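## Task

Take the tube standing in well B3 of the blue source rack RA, put it into well B2 of the white destination rack RB and push it fully down into that well. All other tubes may be shifted along the way but must finish upright in their original wells. Both racks may be nudged during the work but must end close to their starting spots and sitting flat on the bench mat. Anything that stays correct only because the gripper is holding it does not count. Release everything and move the gripper away; contact with DONE or its housing is fine. When the transfer is truly complete, release, then press DONE; the job ends as DONE goes down. Do not press DONE if any required change is still wrong, since that is worse than leaving it unpressed.

## Robot and tools

Robot: a single arm with six joints (waist, shoulder, elbow, wrist pitch, wrist yaw, wrist roll) and a two-finger parallel gripper. The fingers extend along the gripper's +z axis and close along its y axis. The reported hand point sits between the finger pads, roughly 1 cm short of the tips. Joint ranges in rad: waist -2.618 to 3.054, shoulder 0.000 to 3.142, elbow 0.000 to 3.142, wrist pitch -1.571 to 1.571, wrist yaw -1.571 to 1.571, wrist roll -2.094 to 2.094. The base may be slightly tilted against the table, and the mounting block under it counts as arm for clearance checks.

Scene frame: origin on the table surface right under the arm base, +z up, +x forward, +y to the left when facing along +x. All positions are metres, orientations are quaternions written w first. RA is the blue rack, RB the white one. Initially row A of each rack is the row closest to the base and column 1 is the leftmost as seen from the base. Racks are loose, so they can slide if bumped. Occasionally an outside disturbance shoves a loose item.

execute_actions(actions): actions is a list of actions, each action a list of 1 to 15 rows, each row one control step of 1/30 s. If fewer than 15 rows are given, the final row is repeated to fill the action. A row is 8 numbers: x, y, z, qw, qx, qy, qz, opening. x, y, z and the quaternion are an absolute target pose for the gripper in the scene frame (not an offset). opening runs from -1 (closed) to +1 (fully open, 0.094 m). An action is rejected if its target lies more than 0.6 m from the gripper's current position along any of the gripper's own axes; if the first action fails this or any action is malformed, nothing in the call runs. An empty list simply returns the current state and images. Repeat the desired quaternion in every row rather than copying a reported one, which may have drifted.

Each step the controller limits the commanded pose to within 70 mm and 16 degrees of the measured pose, so distant targets need several actions; after an action the arm only continues up to the last limited pose. Position wins over orientation when both cannot be met. Expect to end a centimetre or more off, usually low, and the printed position is less exact at long reach.

move(target, speed, blocking): target is one absolute pose row of the same 8 numbers in the scene frame. The gripper follows a straight line toward it over 0.5 to 10 s (cut off at 10 s), turning the short way. speed is the path's peak linear speed in m/s, 0.002 to 0.5, default 0.25; rotation is capped at double that in rad/s. The opening is applied when the move begins. The path ignores obstacles, and actual speed can overshoot, especially with the arm stretched out. Contacts hit harder at higher speed and press harder the further the target lies beyond the contact. blocking=false returns after 0.5 s while motion continues; until a result shows the move ended, other moves and execute_actions are rejected, so use wait or stop. The result adds a move: line giving the ending (done, off_target, moving, held, fault) plus any limits: paced means the sent pose was clipped; held means a check blocked steps, after which the arm may surge fast. The distance to target is also reported.

wait(seconds): 0 to 10; lets time pass while the last command holds, returning early if a running move finishes. stop(): brakes a running move; needs stopping distance, and fingers keep moving. zoom_image(camera, region): camera is cam_head_left, cam_head_right, cam_high, cam_low or cam_wrist; region is [x0, y0, x1, y1] in that image's pixels from the top-left, at most 504 by 504. Head, high and low images are 896x504, the wrist image 504x504. finished_scene(scene): ends the current scene by its number, irreversibly, and reports success.

Result lines: the state line gives end_effector_position and end_effector_quat_wxyz; Hand target is the pose the controller is now chasing; grip_measured is finger opening on the command scale (may be off by about 1 mm consistently). Joint positions and Joint velocities list the six joints then finger gap in m. Joint torques are total drive outputs, nonzero even unloaded, with offsets and noise. A pose unreachable line means the clearance check altered or blocked the command. FAULT and OVER-TEMPERATURE FAULT lines mean the arm stopped; MOTOR HOT warns from 75 °C, 90 °C triggers a 10 s stop, 100 °C makes the arm drop.

Gripping: to hold, command an opening roughly 0.03 below grip_measured; a smaller margin grips more gently. Pad force tops out around 50 to 62 N.

Avoid: dropping tubes, slamming or pushing hard into racks or tubes, knocking anything off the table (this ends the scene), leaving tubes tilted, and holding loads long enough to overheat. Finish by opening, lifting clear, then pressing DONE until its lamp lights.

Each tool is called after "Request:" by a JSON object that holds its "name" and its "arguments".

## Session

Request:
{"name": "execute_actions", "arguments": {"actions": []}}

Scene clock: 0.00 s.
end_effector_position=(+0.3114, +0.4453, +0.3648) grip_measured=+1.000 end_effector_quat_wxyz=(-0.349, +0.654, -0.658, -0.134)
Joint positions: [ 1.275  2.323  2.181 -0.872  0.613 -0.624  0.094]
Joint velocities: [-0.012 -0.012 -0.007 -0.051  0.022  0.007  0.   ]
Joint torques (N m, as the arm reports them, + toward a larger angle): no reading
Motor temperatures (°C, as the motors report them): [20 21 19 22 21 22]
Hand target: +0.310, +0.446, +0.388; -0.371, +0.641, -0.655, -0.150

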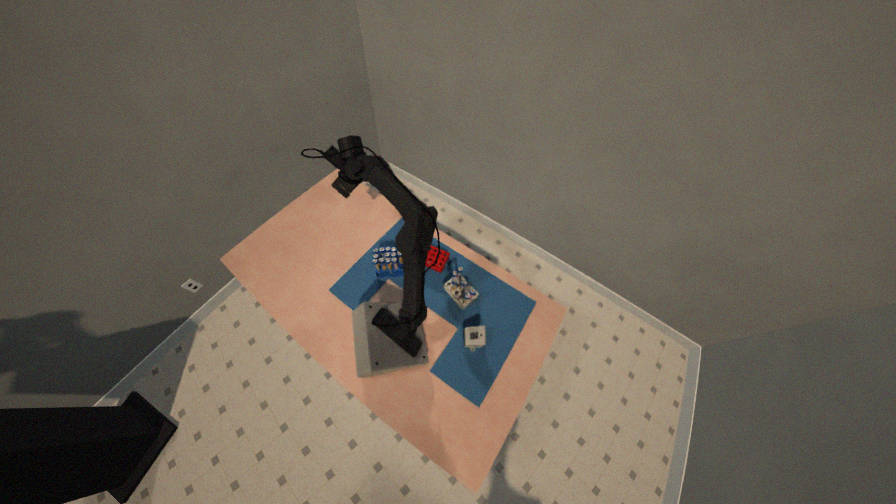

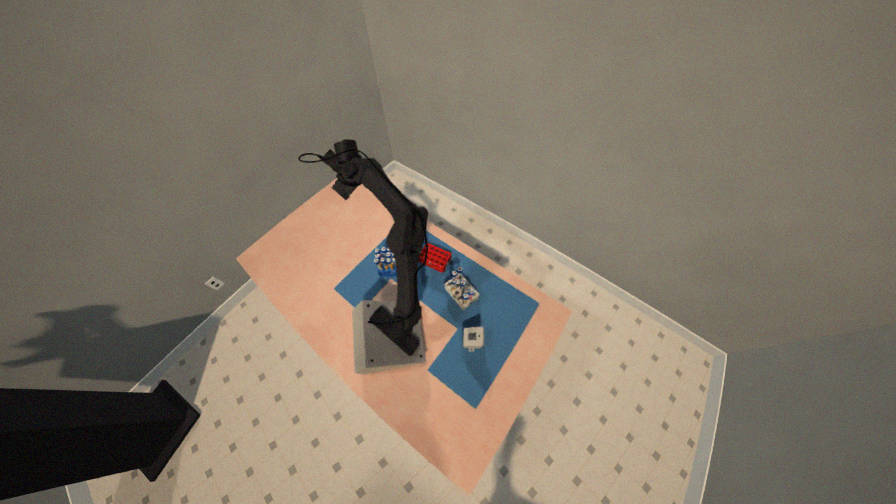

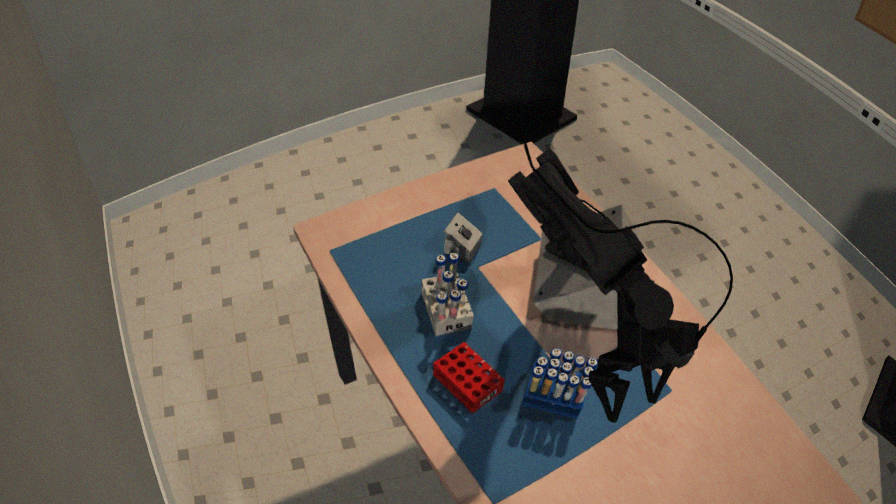

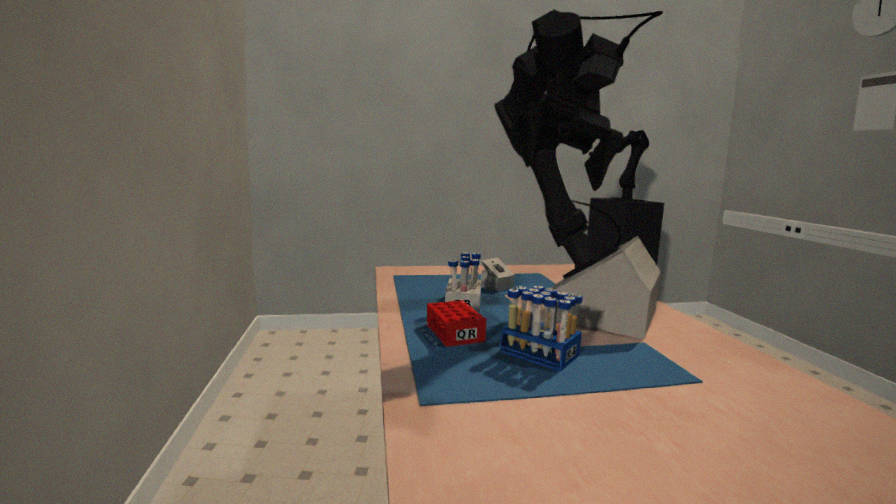

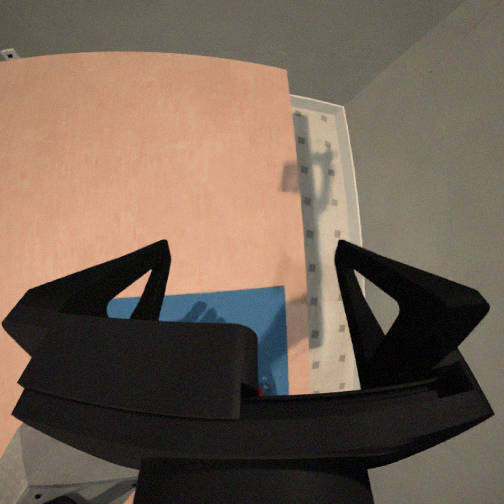

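Request:
{"name": "move", "arguments": {"target": [0.29,0.2,0.3,0,0.707,-0.707,0,1]}}

Scene clock: 7.60 s.
end_effector_position=(+0.2856, +0.2071, +0.2907) grip_measured=+1.000 end_effector_quat_wxyz=(-0.075, +0.713, -0.697, -0.019)
Joint positions: [ 1.176  1.907  1.758 -1.552  0.637 -0.327  0.094]
Joint velocities: [-0.002 -0.007 -0.022  0.007 -0.007 -0.051  0.   ]
Joint torques (N m, as the arm reports them, + toward a larger angle): [ 5.19 -7.8   3.82  0.26 -0.06  0.09]
Motor temperatures (°C, as the motors report them): [21 23 20 23 21 22]
Hand target: +0.285, +0.203, +0.298; -0.084, +0.707, -0.702, -0.028
Off the commanded pose: 0.012 m, 9 deg.
joint sent to its limit — the command would take joint 4 (wrist pitch) past its lower limit, so that joint was sent only as far as its limit.
move: off_target
camera_calibration (this result's frames):
cam_wrist: T_world_to_cam=[[0.99609, 0.0369249, 0.0802536, -0.316888], [-0.00628355, -0.87654, 0.481289, 0.0448766], [0.088117, -0.479911, -0.872881, 0.453387], [0, 0, 0, 1]] pos_world=[0.27598, 0.268623, 0.399586]

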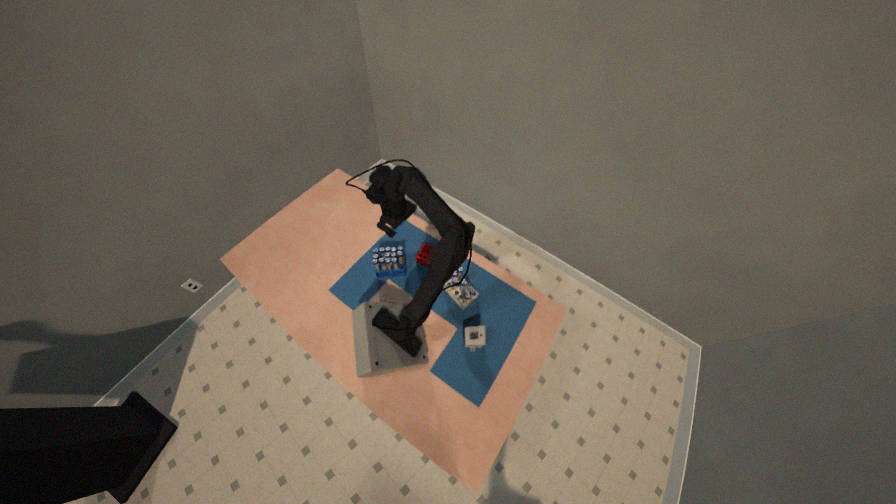

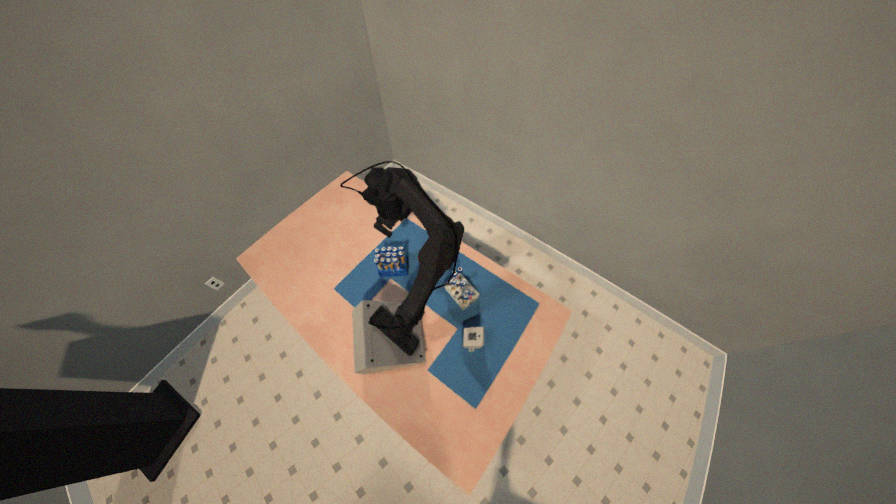

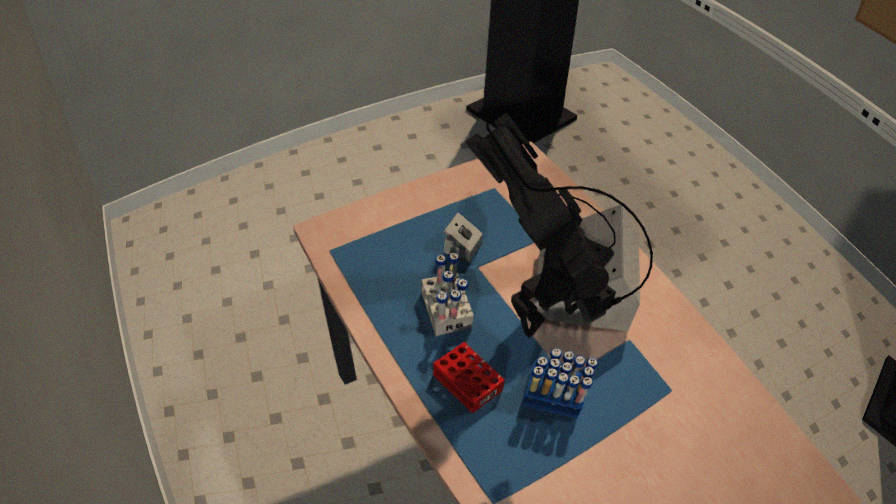

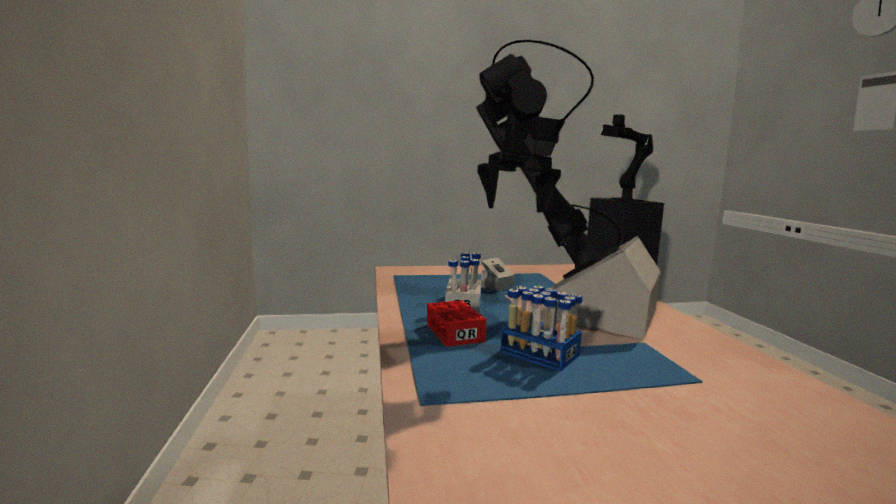

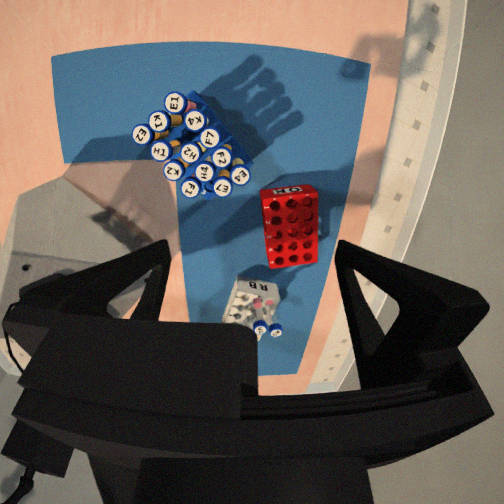

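Request:
{"name": "move", "arguments": {"target": [0.235,0.235,0.2,0,0.383,-0.924,0,-0.4]}}

Scene clock: 32.33 s.
end_effector_position=(+0.2363, +0.2317, +0.1994) grip_measured=-0.399 end_effector_quat_wxyz=(-0.004, -0.391, +0.920, -0.006)
Joint positions: [ 1.139  2.041  1.509 -1.344  0.605  0.536  0.028]
Joint velocities: [ 0.012  0.002 -0.012  0.022 -0.051 -0.022  0.   ]
Joint torques (N m, as the arm reports them, + toward a larger angle): [ 5.28 -6.55  4.05  0.16 -0.03  0.11]
Motor temperatures (°C, as the motors report them): [21 23 20 23 21 22]
Hand target: +0.235, +0.237, +0.200; +0.001, -0.384, +0.923, -0.000
Off the commanded pose: 0.004 m, 1 deg.
move: done
camera_calibration (this result's frames):
cam_wrist: T_world_to_cam=[[0.733025, -0.680193, 0.00347496, -0.0177151], [-0.543957, -0.583124, 0.603388, 0.144797], [-0.408394, -0.444189, -0.79744, 0.483901], [0, 0, 0, 1]] pos_world=[0.289371, 0.287328, 0.298574]

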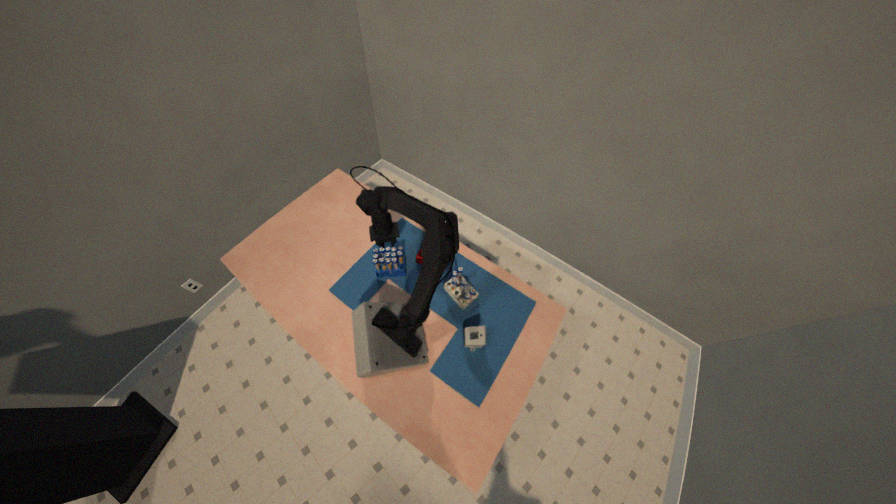

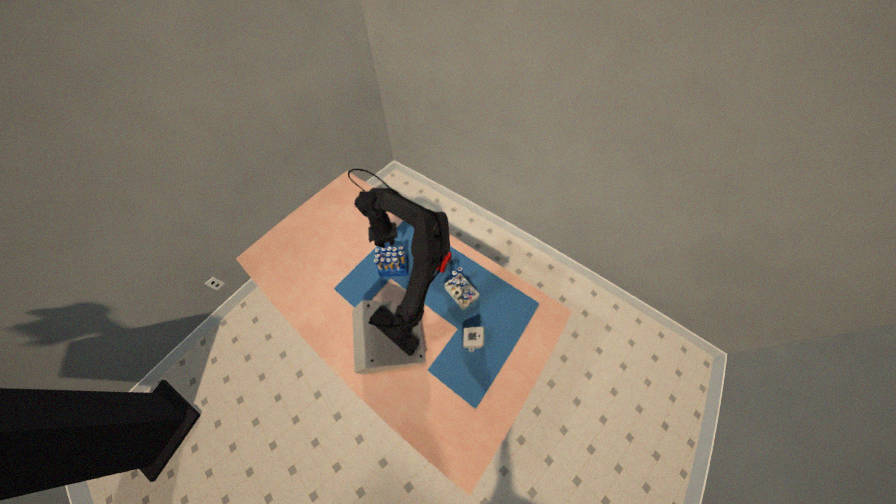

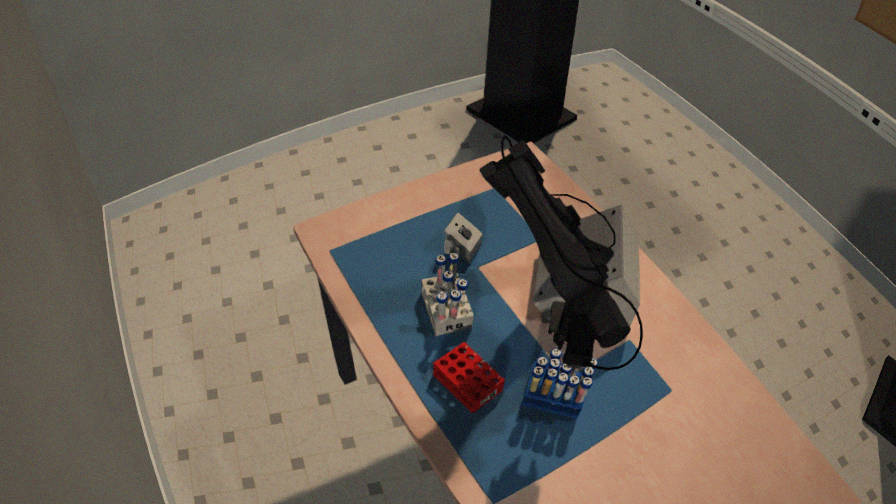

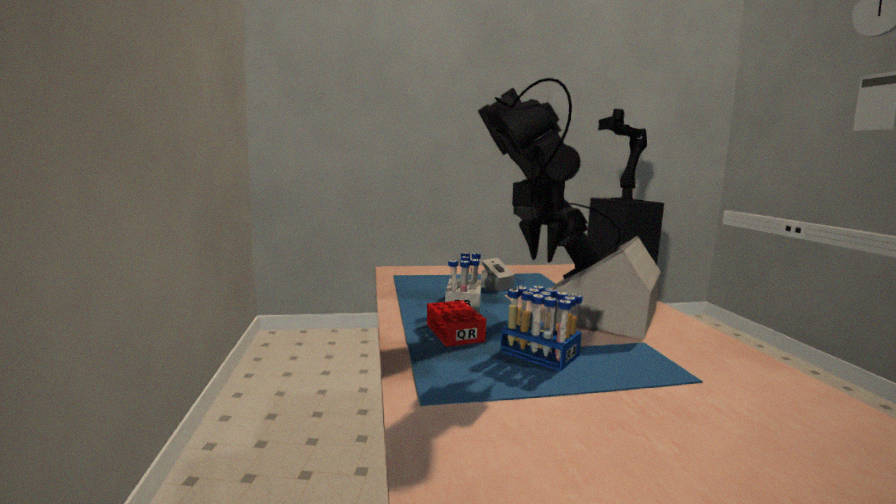

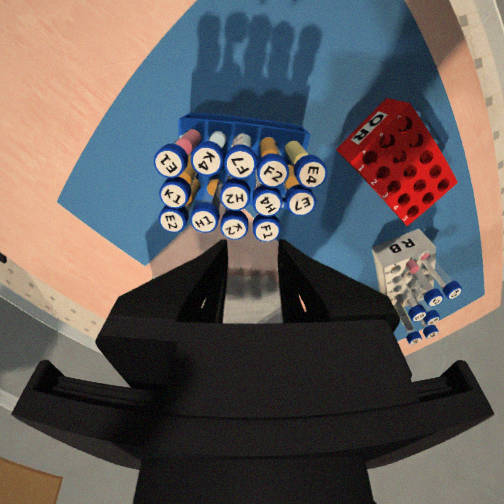

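Request:
{"name": "move", "arguments": {"target": [0.229,0.241,0.155,0,0.35,-0.937,0,-0.4], "speed": 0.1}}

Scene clock: 44.27 s.
end_effector_position=(+0.2286, +0.2364, +0.1545) grip_measured=-0.399 end_effector_quat_wxyz=(-0.010, -0.356, +0.934, -0.004)
Joint positions: [ 1.082  2.06   1.37  -1.153  0.609  0.546  0.028]
Joint velocities: [-0.002 -0.002 -0.007  0.022  0.022 -0.051 -0.001]
Joint torques (N m, as the arm reports them, + toward a larger angle): [ 5.3  -6.93  4.02  0.19  0.11  0.11]
Motor temperatures (°C, as the motors report them): [21 23 20 23 21 22]
Hand target: +0.229, +0.241, +0.155; +0.000, -0.349, +0.937, -0.001
Off the commanded pose: 0.005 m, 1 deg.
move: done
camera_calibration (this result's frames):
cam_wrist: T_world_to_cam=[[0.679582, -0.733588, -0.00403087, 0.0173275], [-0.579326, -0.540031, 0.61053, 0.167264], [-0.450055, -0.41257, -0.791983, 0.448227], [0, 0, 0, 1]] pos_world=[0.286852, 0.287964, 0.252938]

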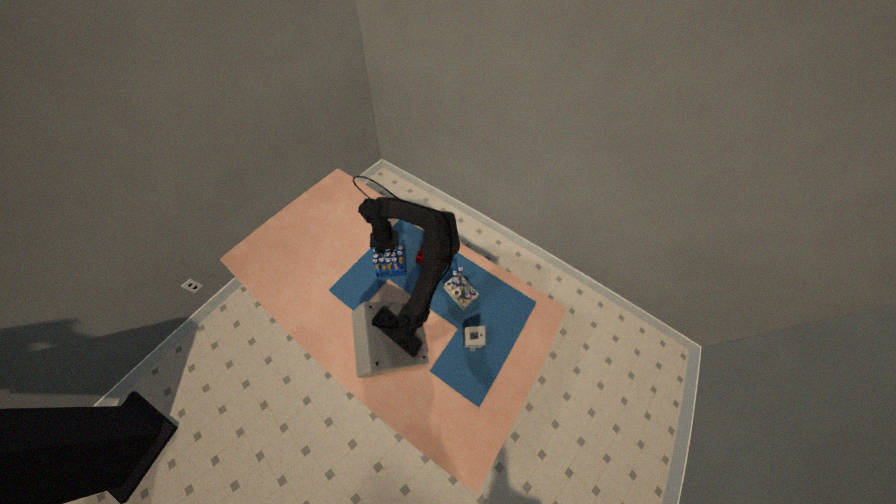

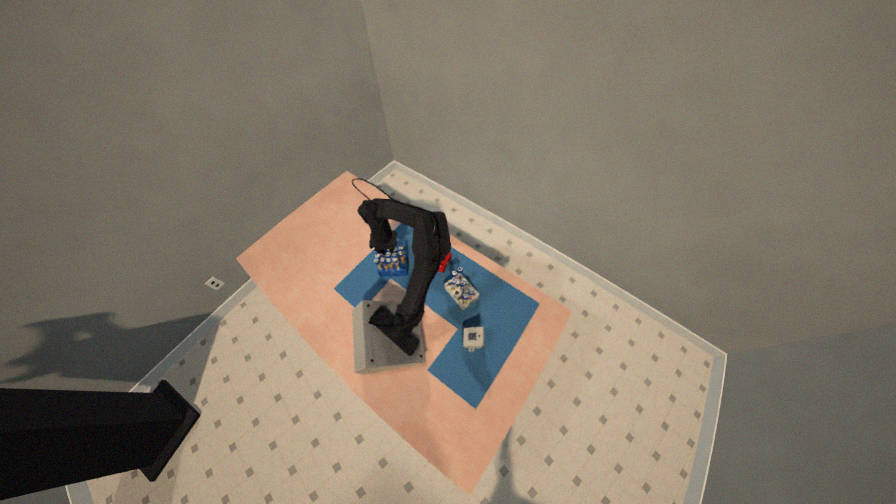

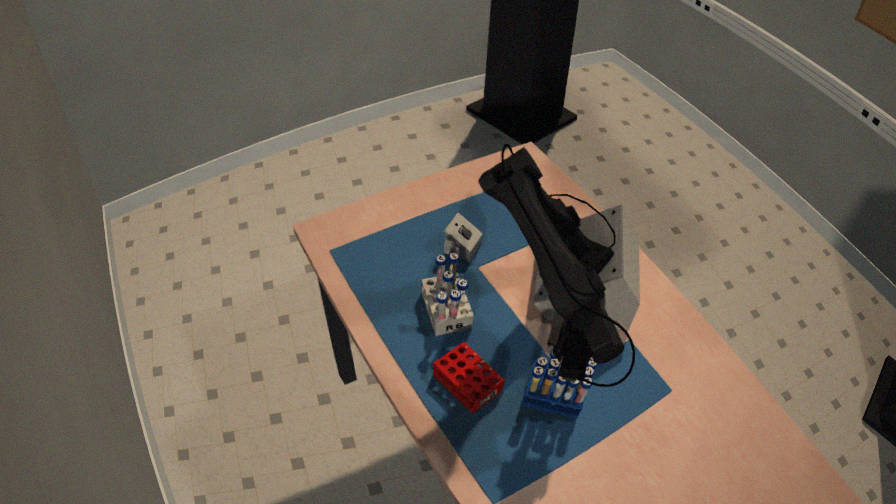

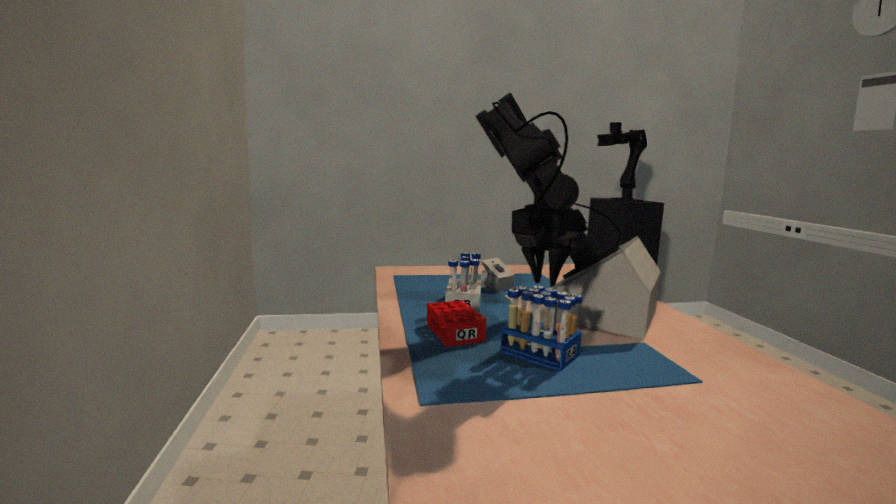

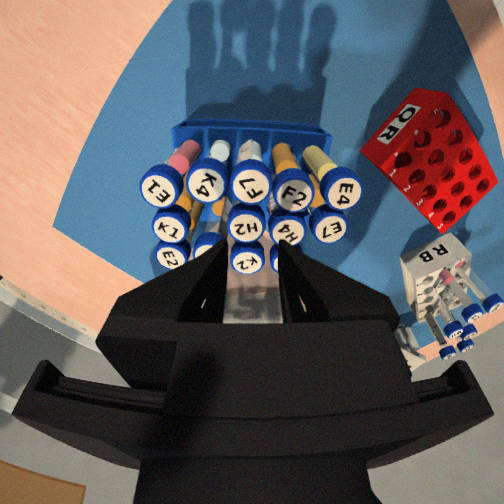

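Request:
{"name": "move", "arguments": {"target": [0.227,0.243,0.14,0,0.35,-0.937,0,-0.5], "speed": 0.03}}

Scene clock: 52.70 s.
end_effector_position=(+0.2287, +0.2388, +0.1435) grip_measured=-0.499 end_effector_quat_wxyz=(-0.006, -0.343, +0.939, +0.002)
Joint positions: [ 1.065  2.06   1.332 -1.087  0.612  0.546  0.024]
Joint velocities: [ 0.002 -0.002 -0.007  0.037 -0.037  0.007  0.   ]
Joint torques (N m, as the arm reports them, + toward a larger angle): [ 5.17 -5.89  3.84  0.22  0.08 -0.07]
Motor temperatures (°C, as the motors report them): [21 23 20 23 21 22]
Hand target: +0.227, +0.243, +0.140; -0.000, -0.350, +0.937, -0.000
Off the commanded pose: 0.006 m, 1 deg.
move: done
camera_calibration (this result's frames):
cam_wrist: T_world_to_cam=[[0.657912, -0.753011, -0.0112332, 0.0296211], [-0.597063, -0.530634, 0.601618, 0.178446], [-0.458986, -0.389105, -0.798705, 0.437931], [0, 0, 0, 1]] pos_world=[0.288059, 0.287396, 0.242754]

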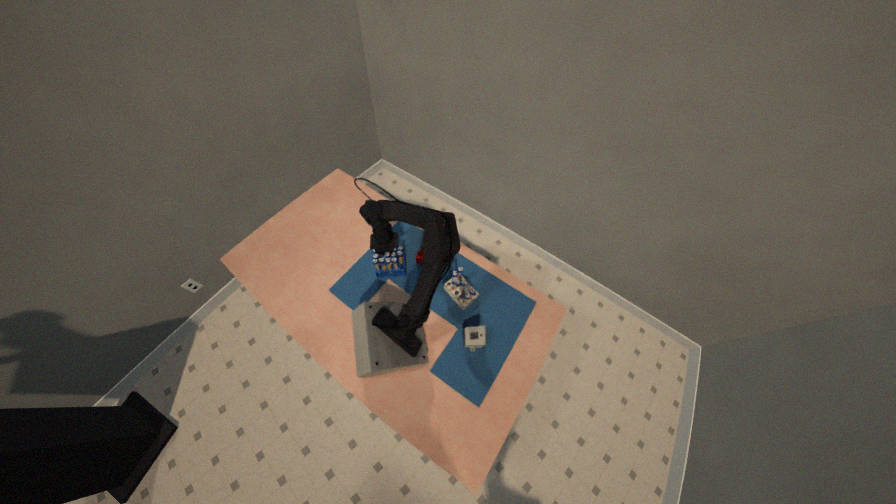

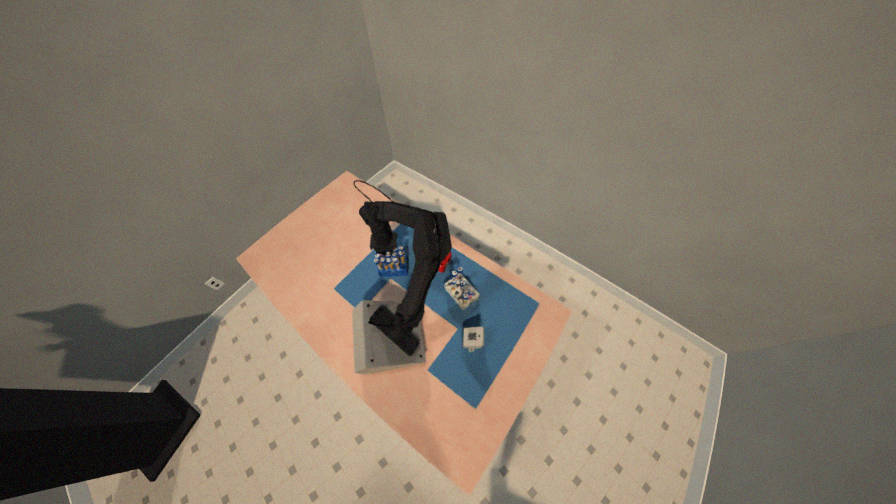

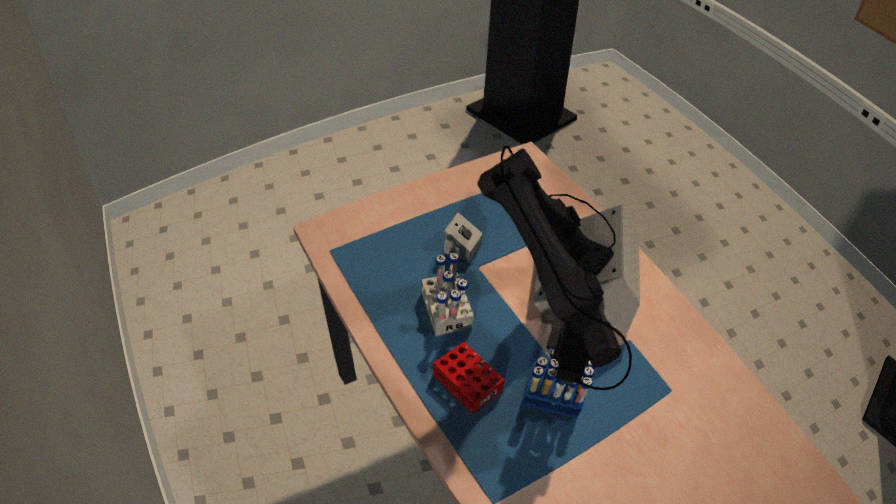

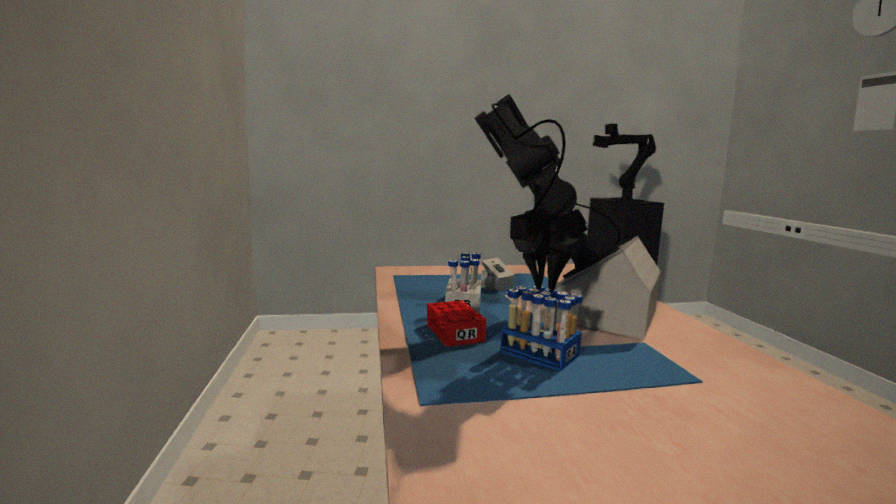

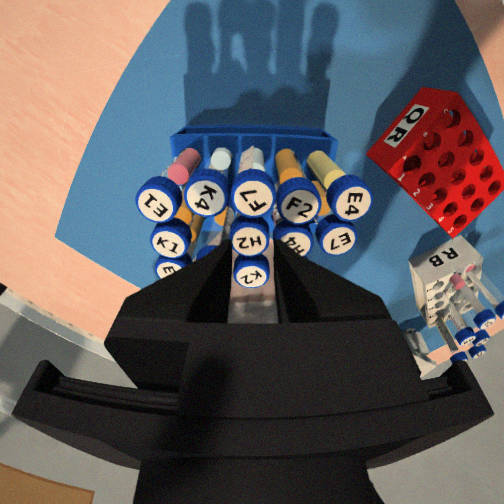

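Request:
{"name": "move", "arguments": {"target": [0.2265,0.2435,0.121,0,0.35,-0.937,0,-0.5], "speed": 0.02}}

Scene clock: 58.20 s.
end_effector_position=(+0.2306, +0.2395, +0.1372) grip_measured=-0.499 end_effector_quat_wxyz=(-0.003, -0.347, +0.938, +0.003)
Joint positions: [ 1.052  2.06   1.313 -1.051  0.619  0.517  0.024]
Joint velocities: [ 0.017 -0.012  0.027  0.007  0.022 -0.051 -0.   ]
Joint torques (N m, as the arm reports them, + toward a larger angle): [ 4.05 -4.9   1.85  0.67  0.1  -0.15]
Motor temperatures (°C, as the motors report them): [21 23 20 23 21 22]
Hand target: +0.226, +0.243, +0.122; -0.001, -0.350, +0.937, -0.001
Off the commanded pose: 0.017 m, 1 deg.
move: off_target
camera_calibration (this result's frames):
cam_wrist: T_world_to_cam=[[0.664461, -0.747238, -0.0112737, 0.0258855], [-0.596038, -0.538991, 0.59517, 0.186349], [-0.45081, -0.388748, -0.80352, 0.432733], [0, 0, 0, 1]] pos_world=[0.288951, 0.288007, 0.237092]

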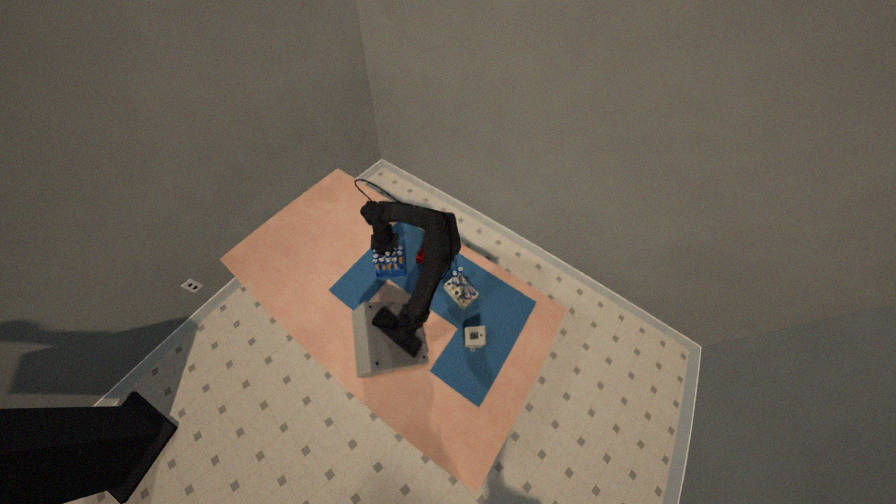

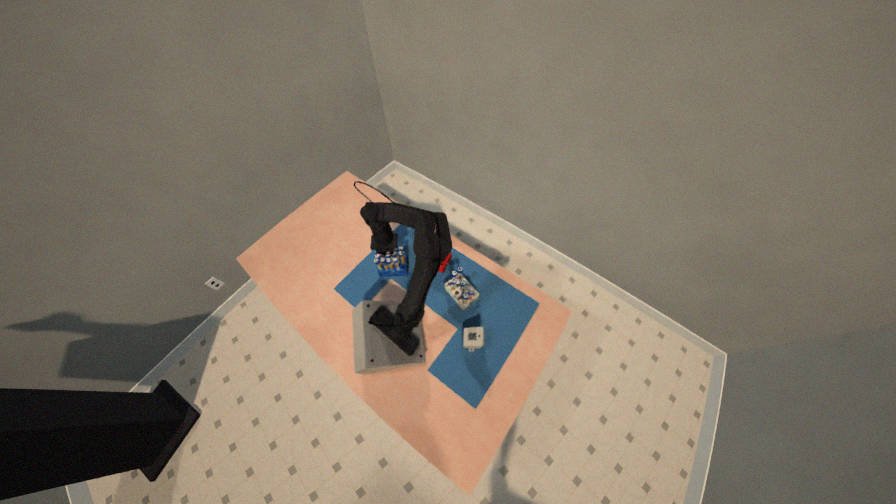

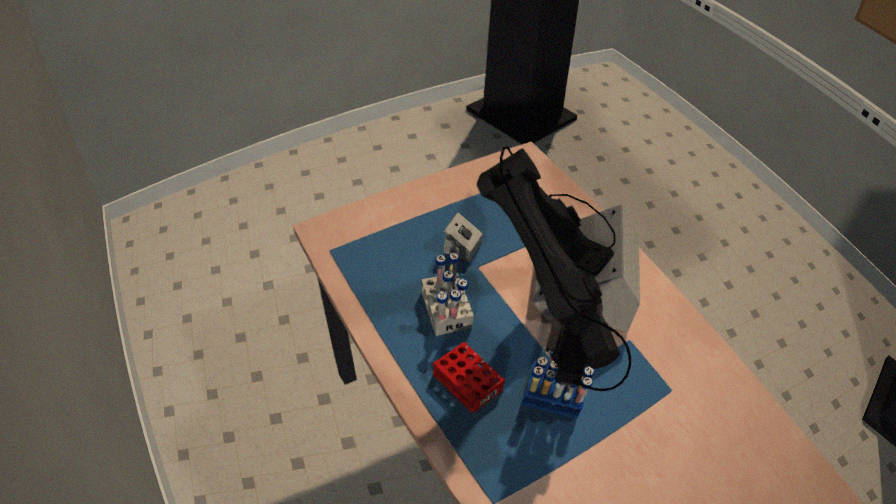

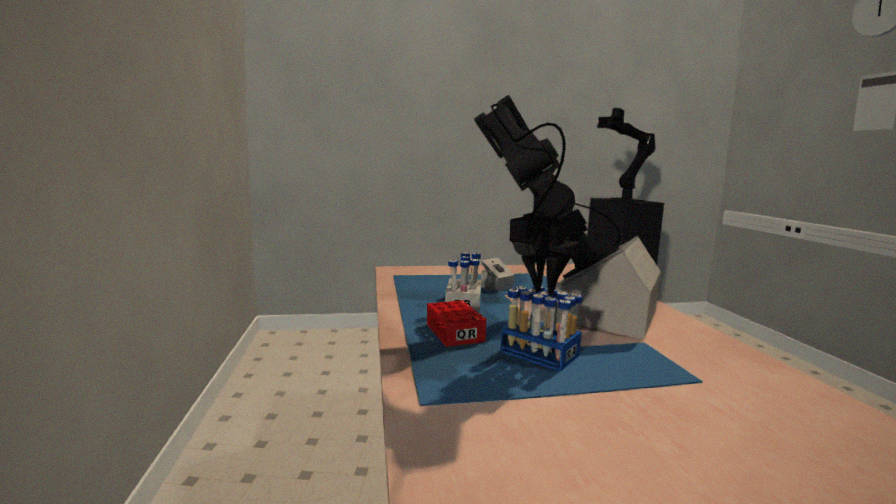

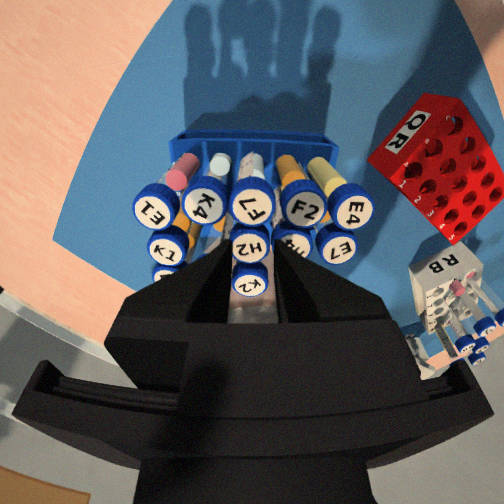

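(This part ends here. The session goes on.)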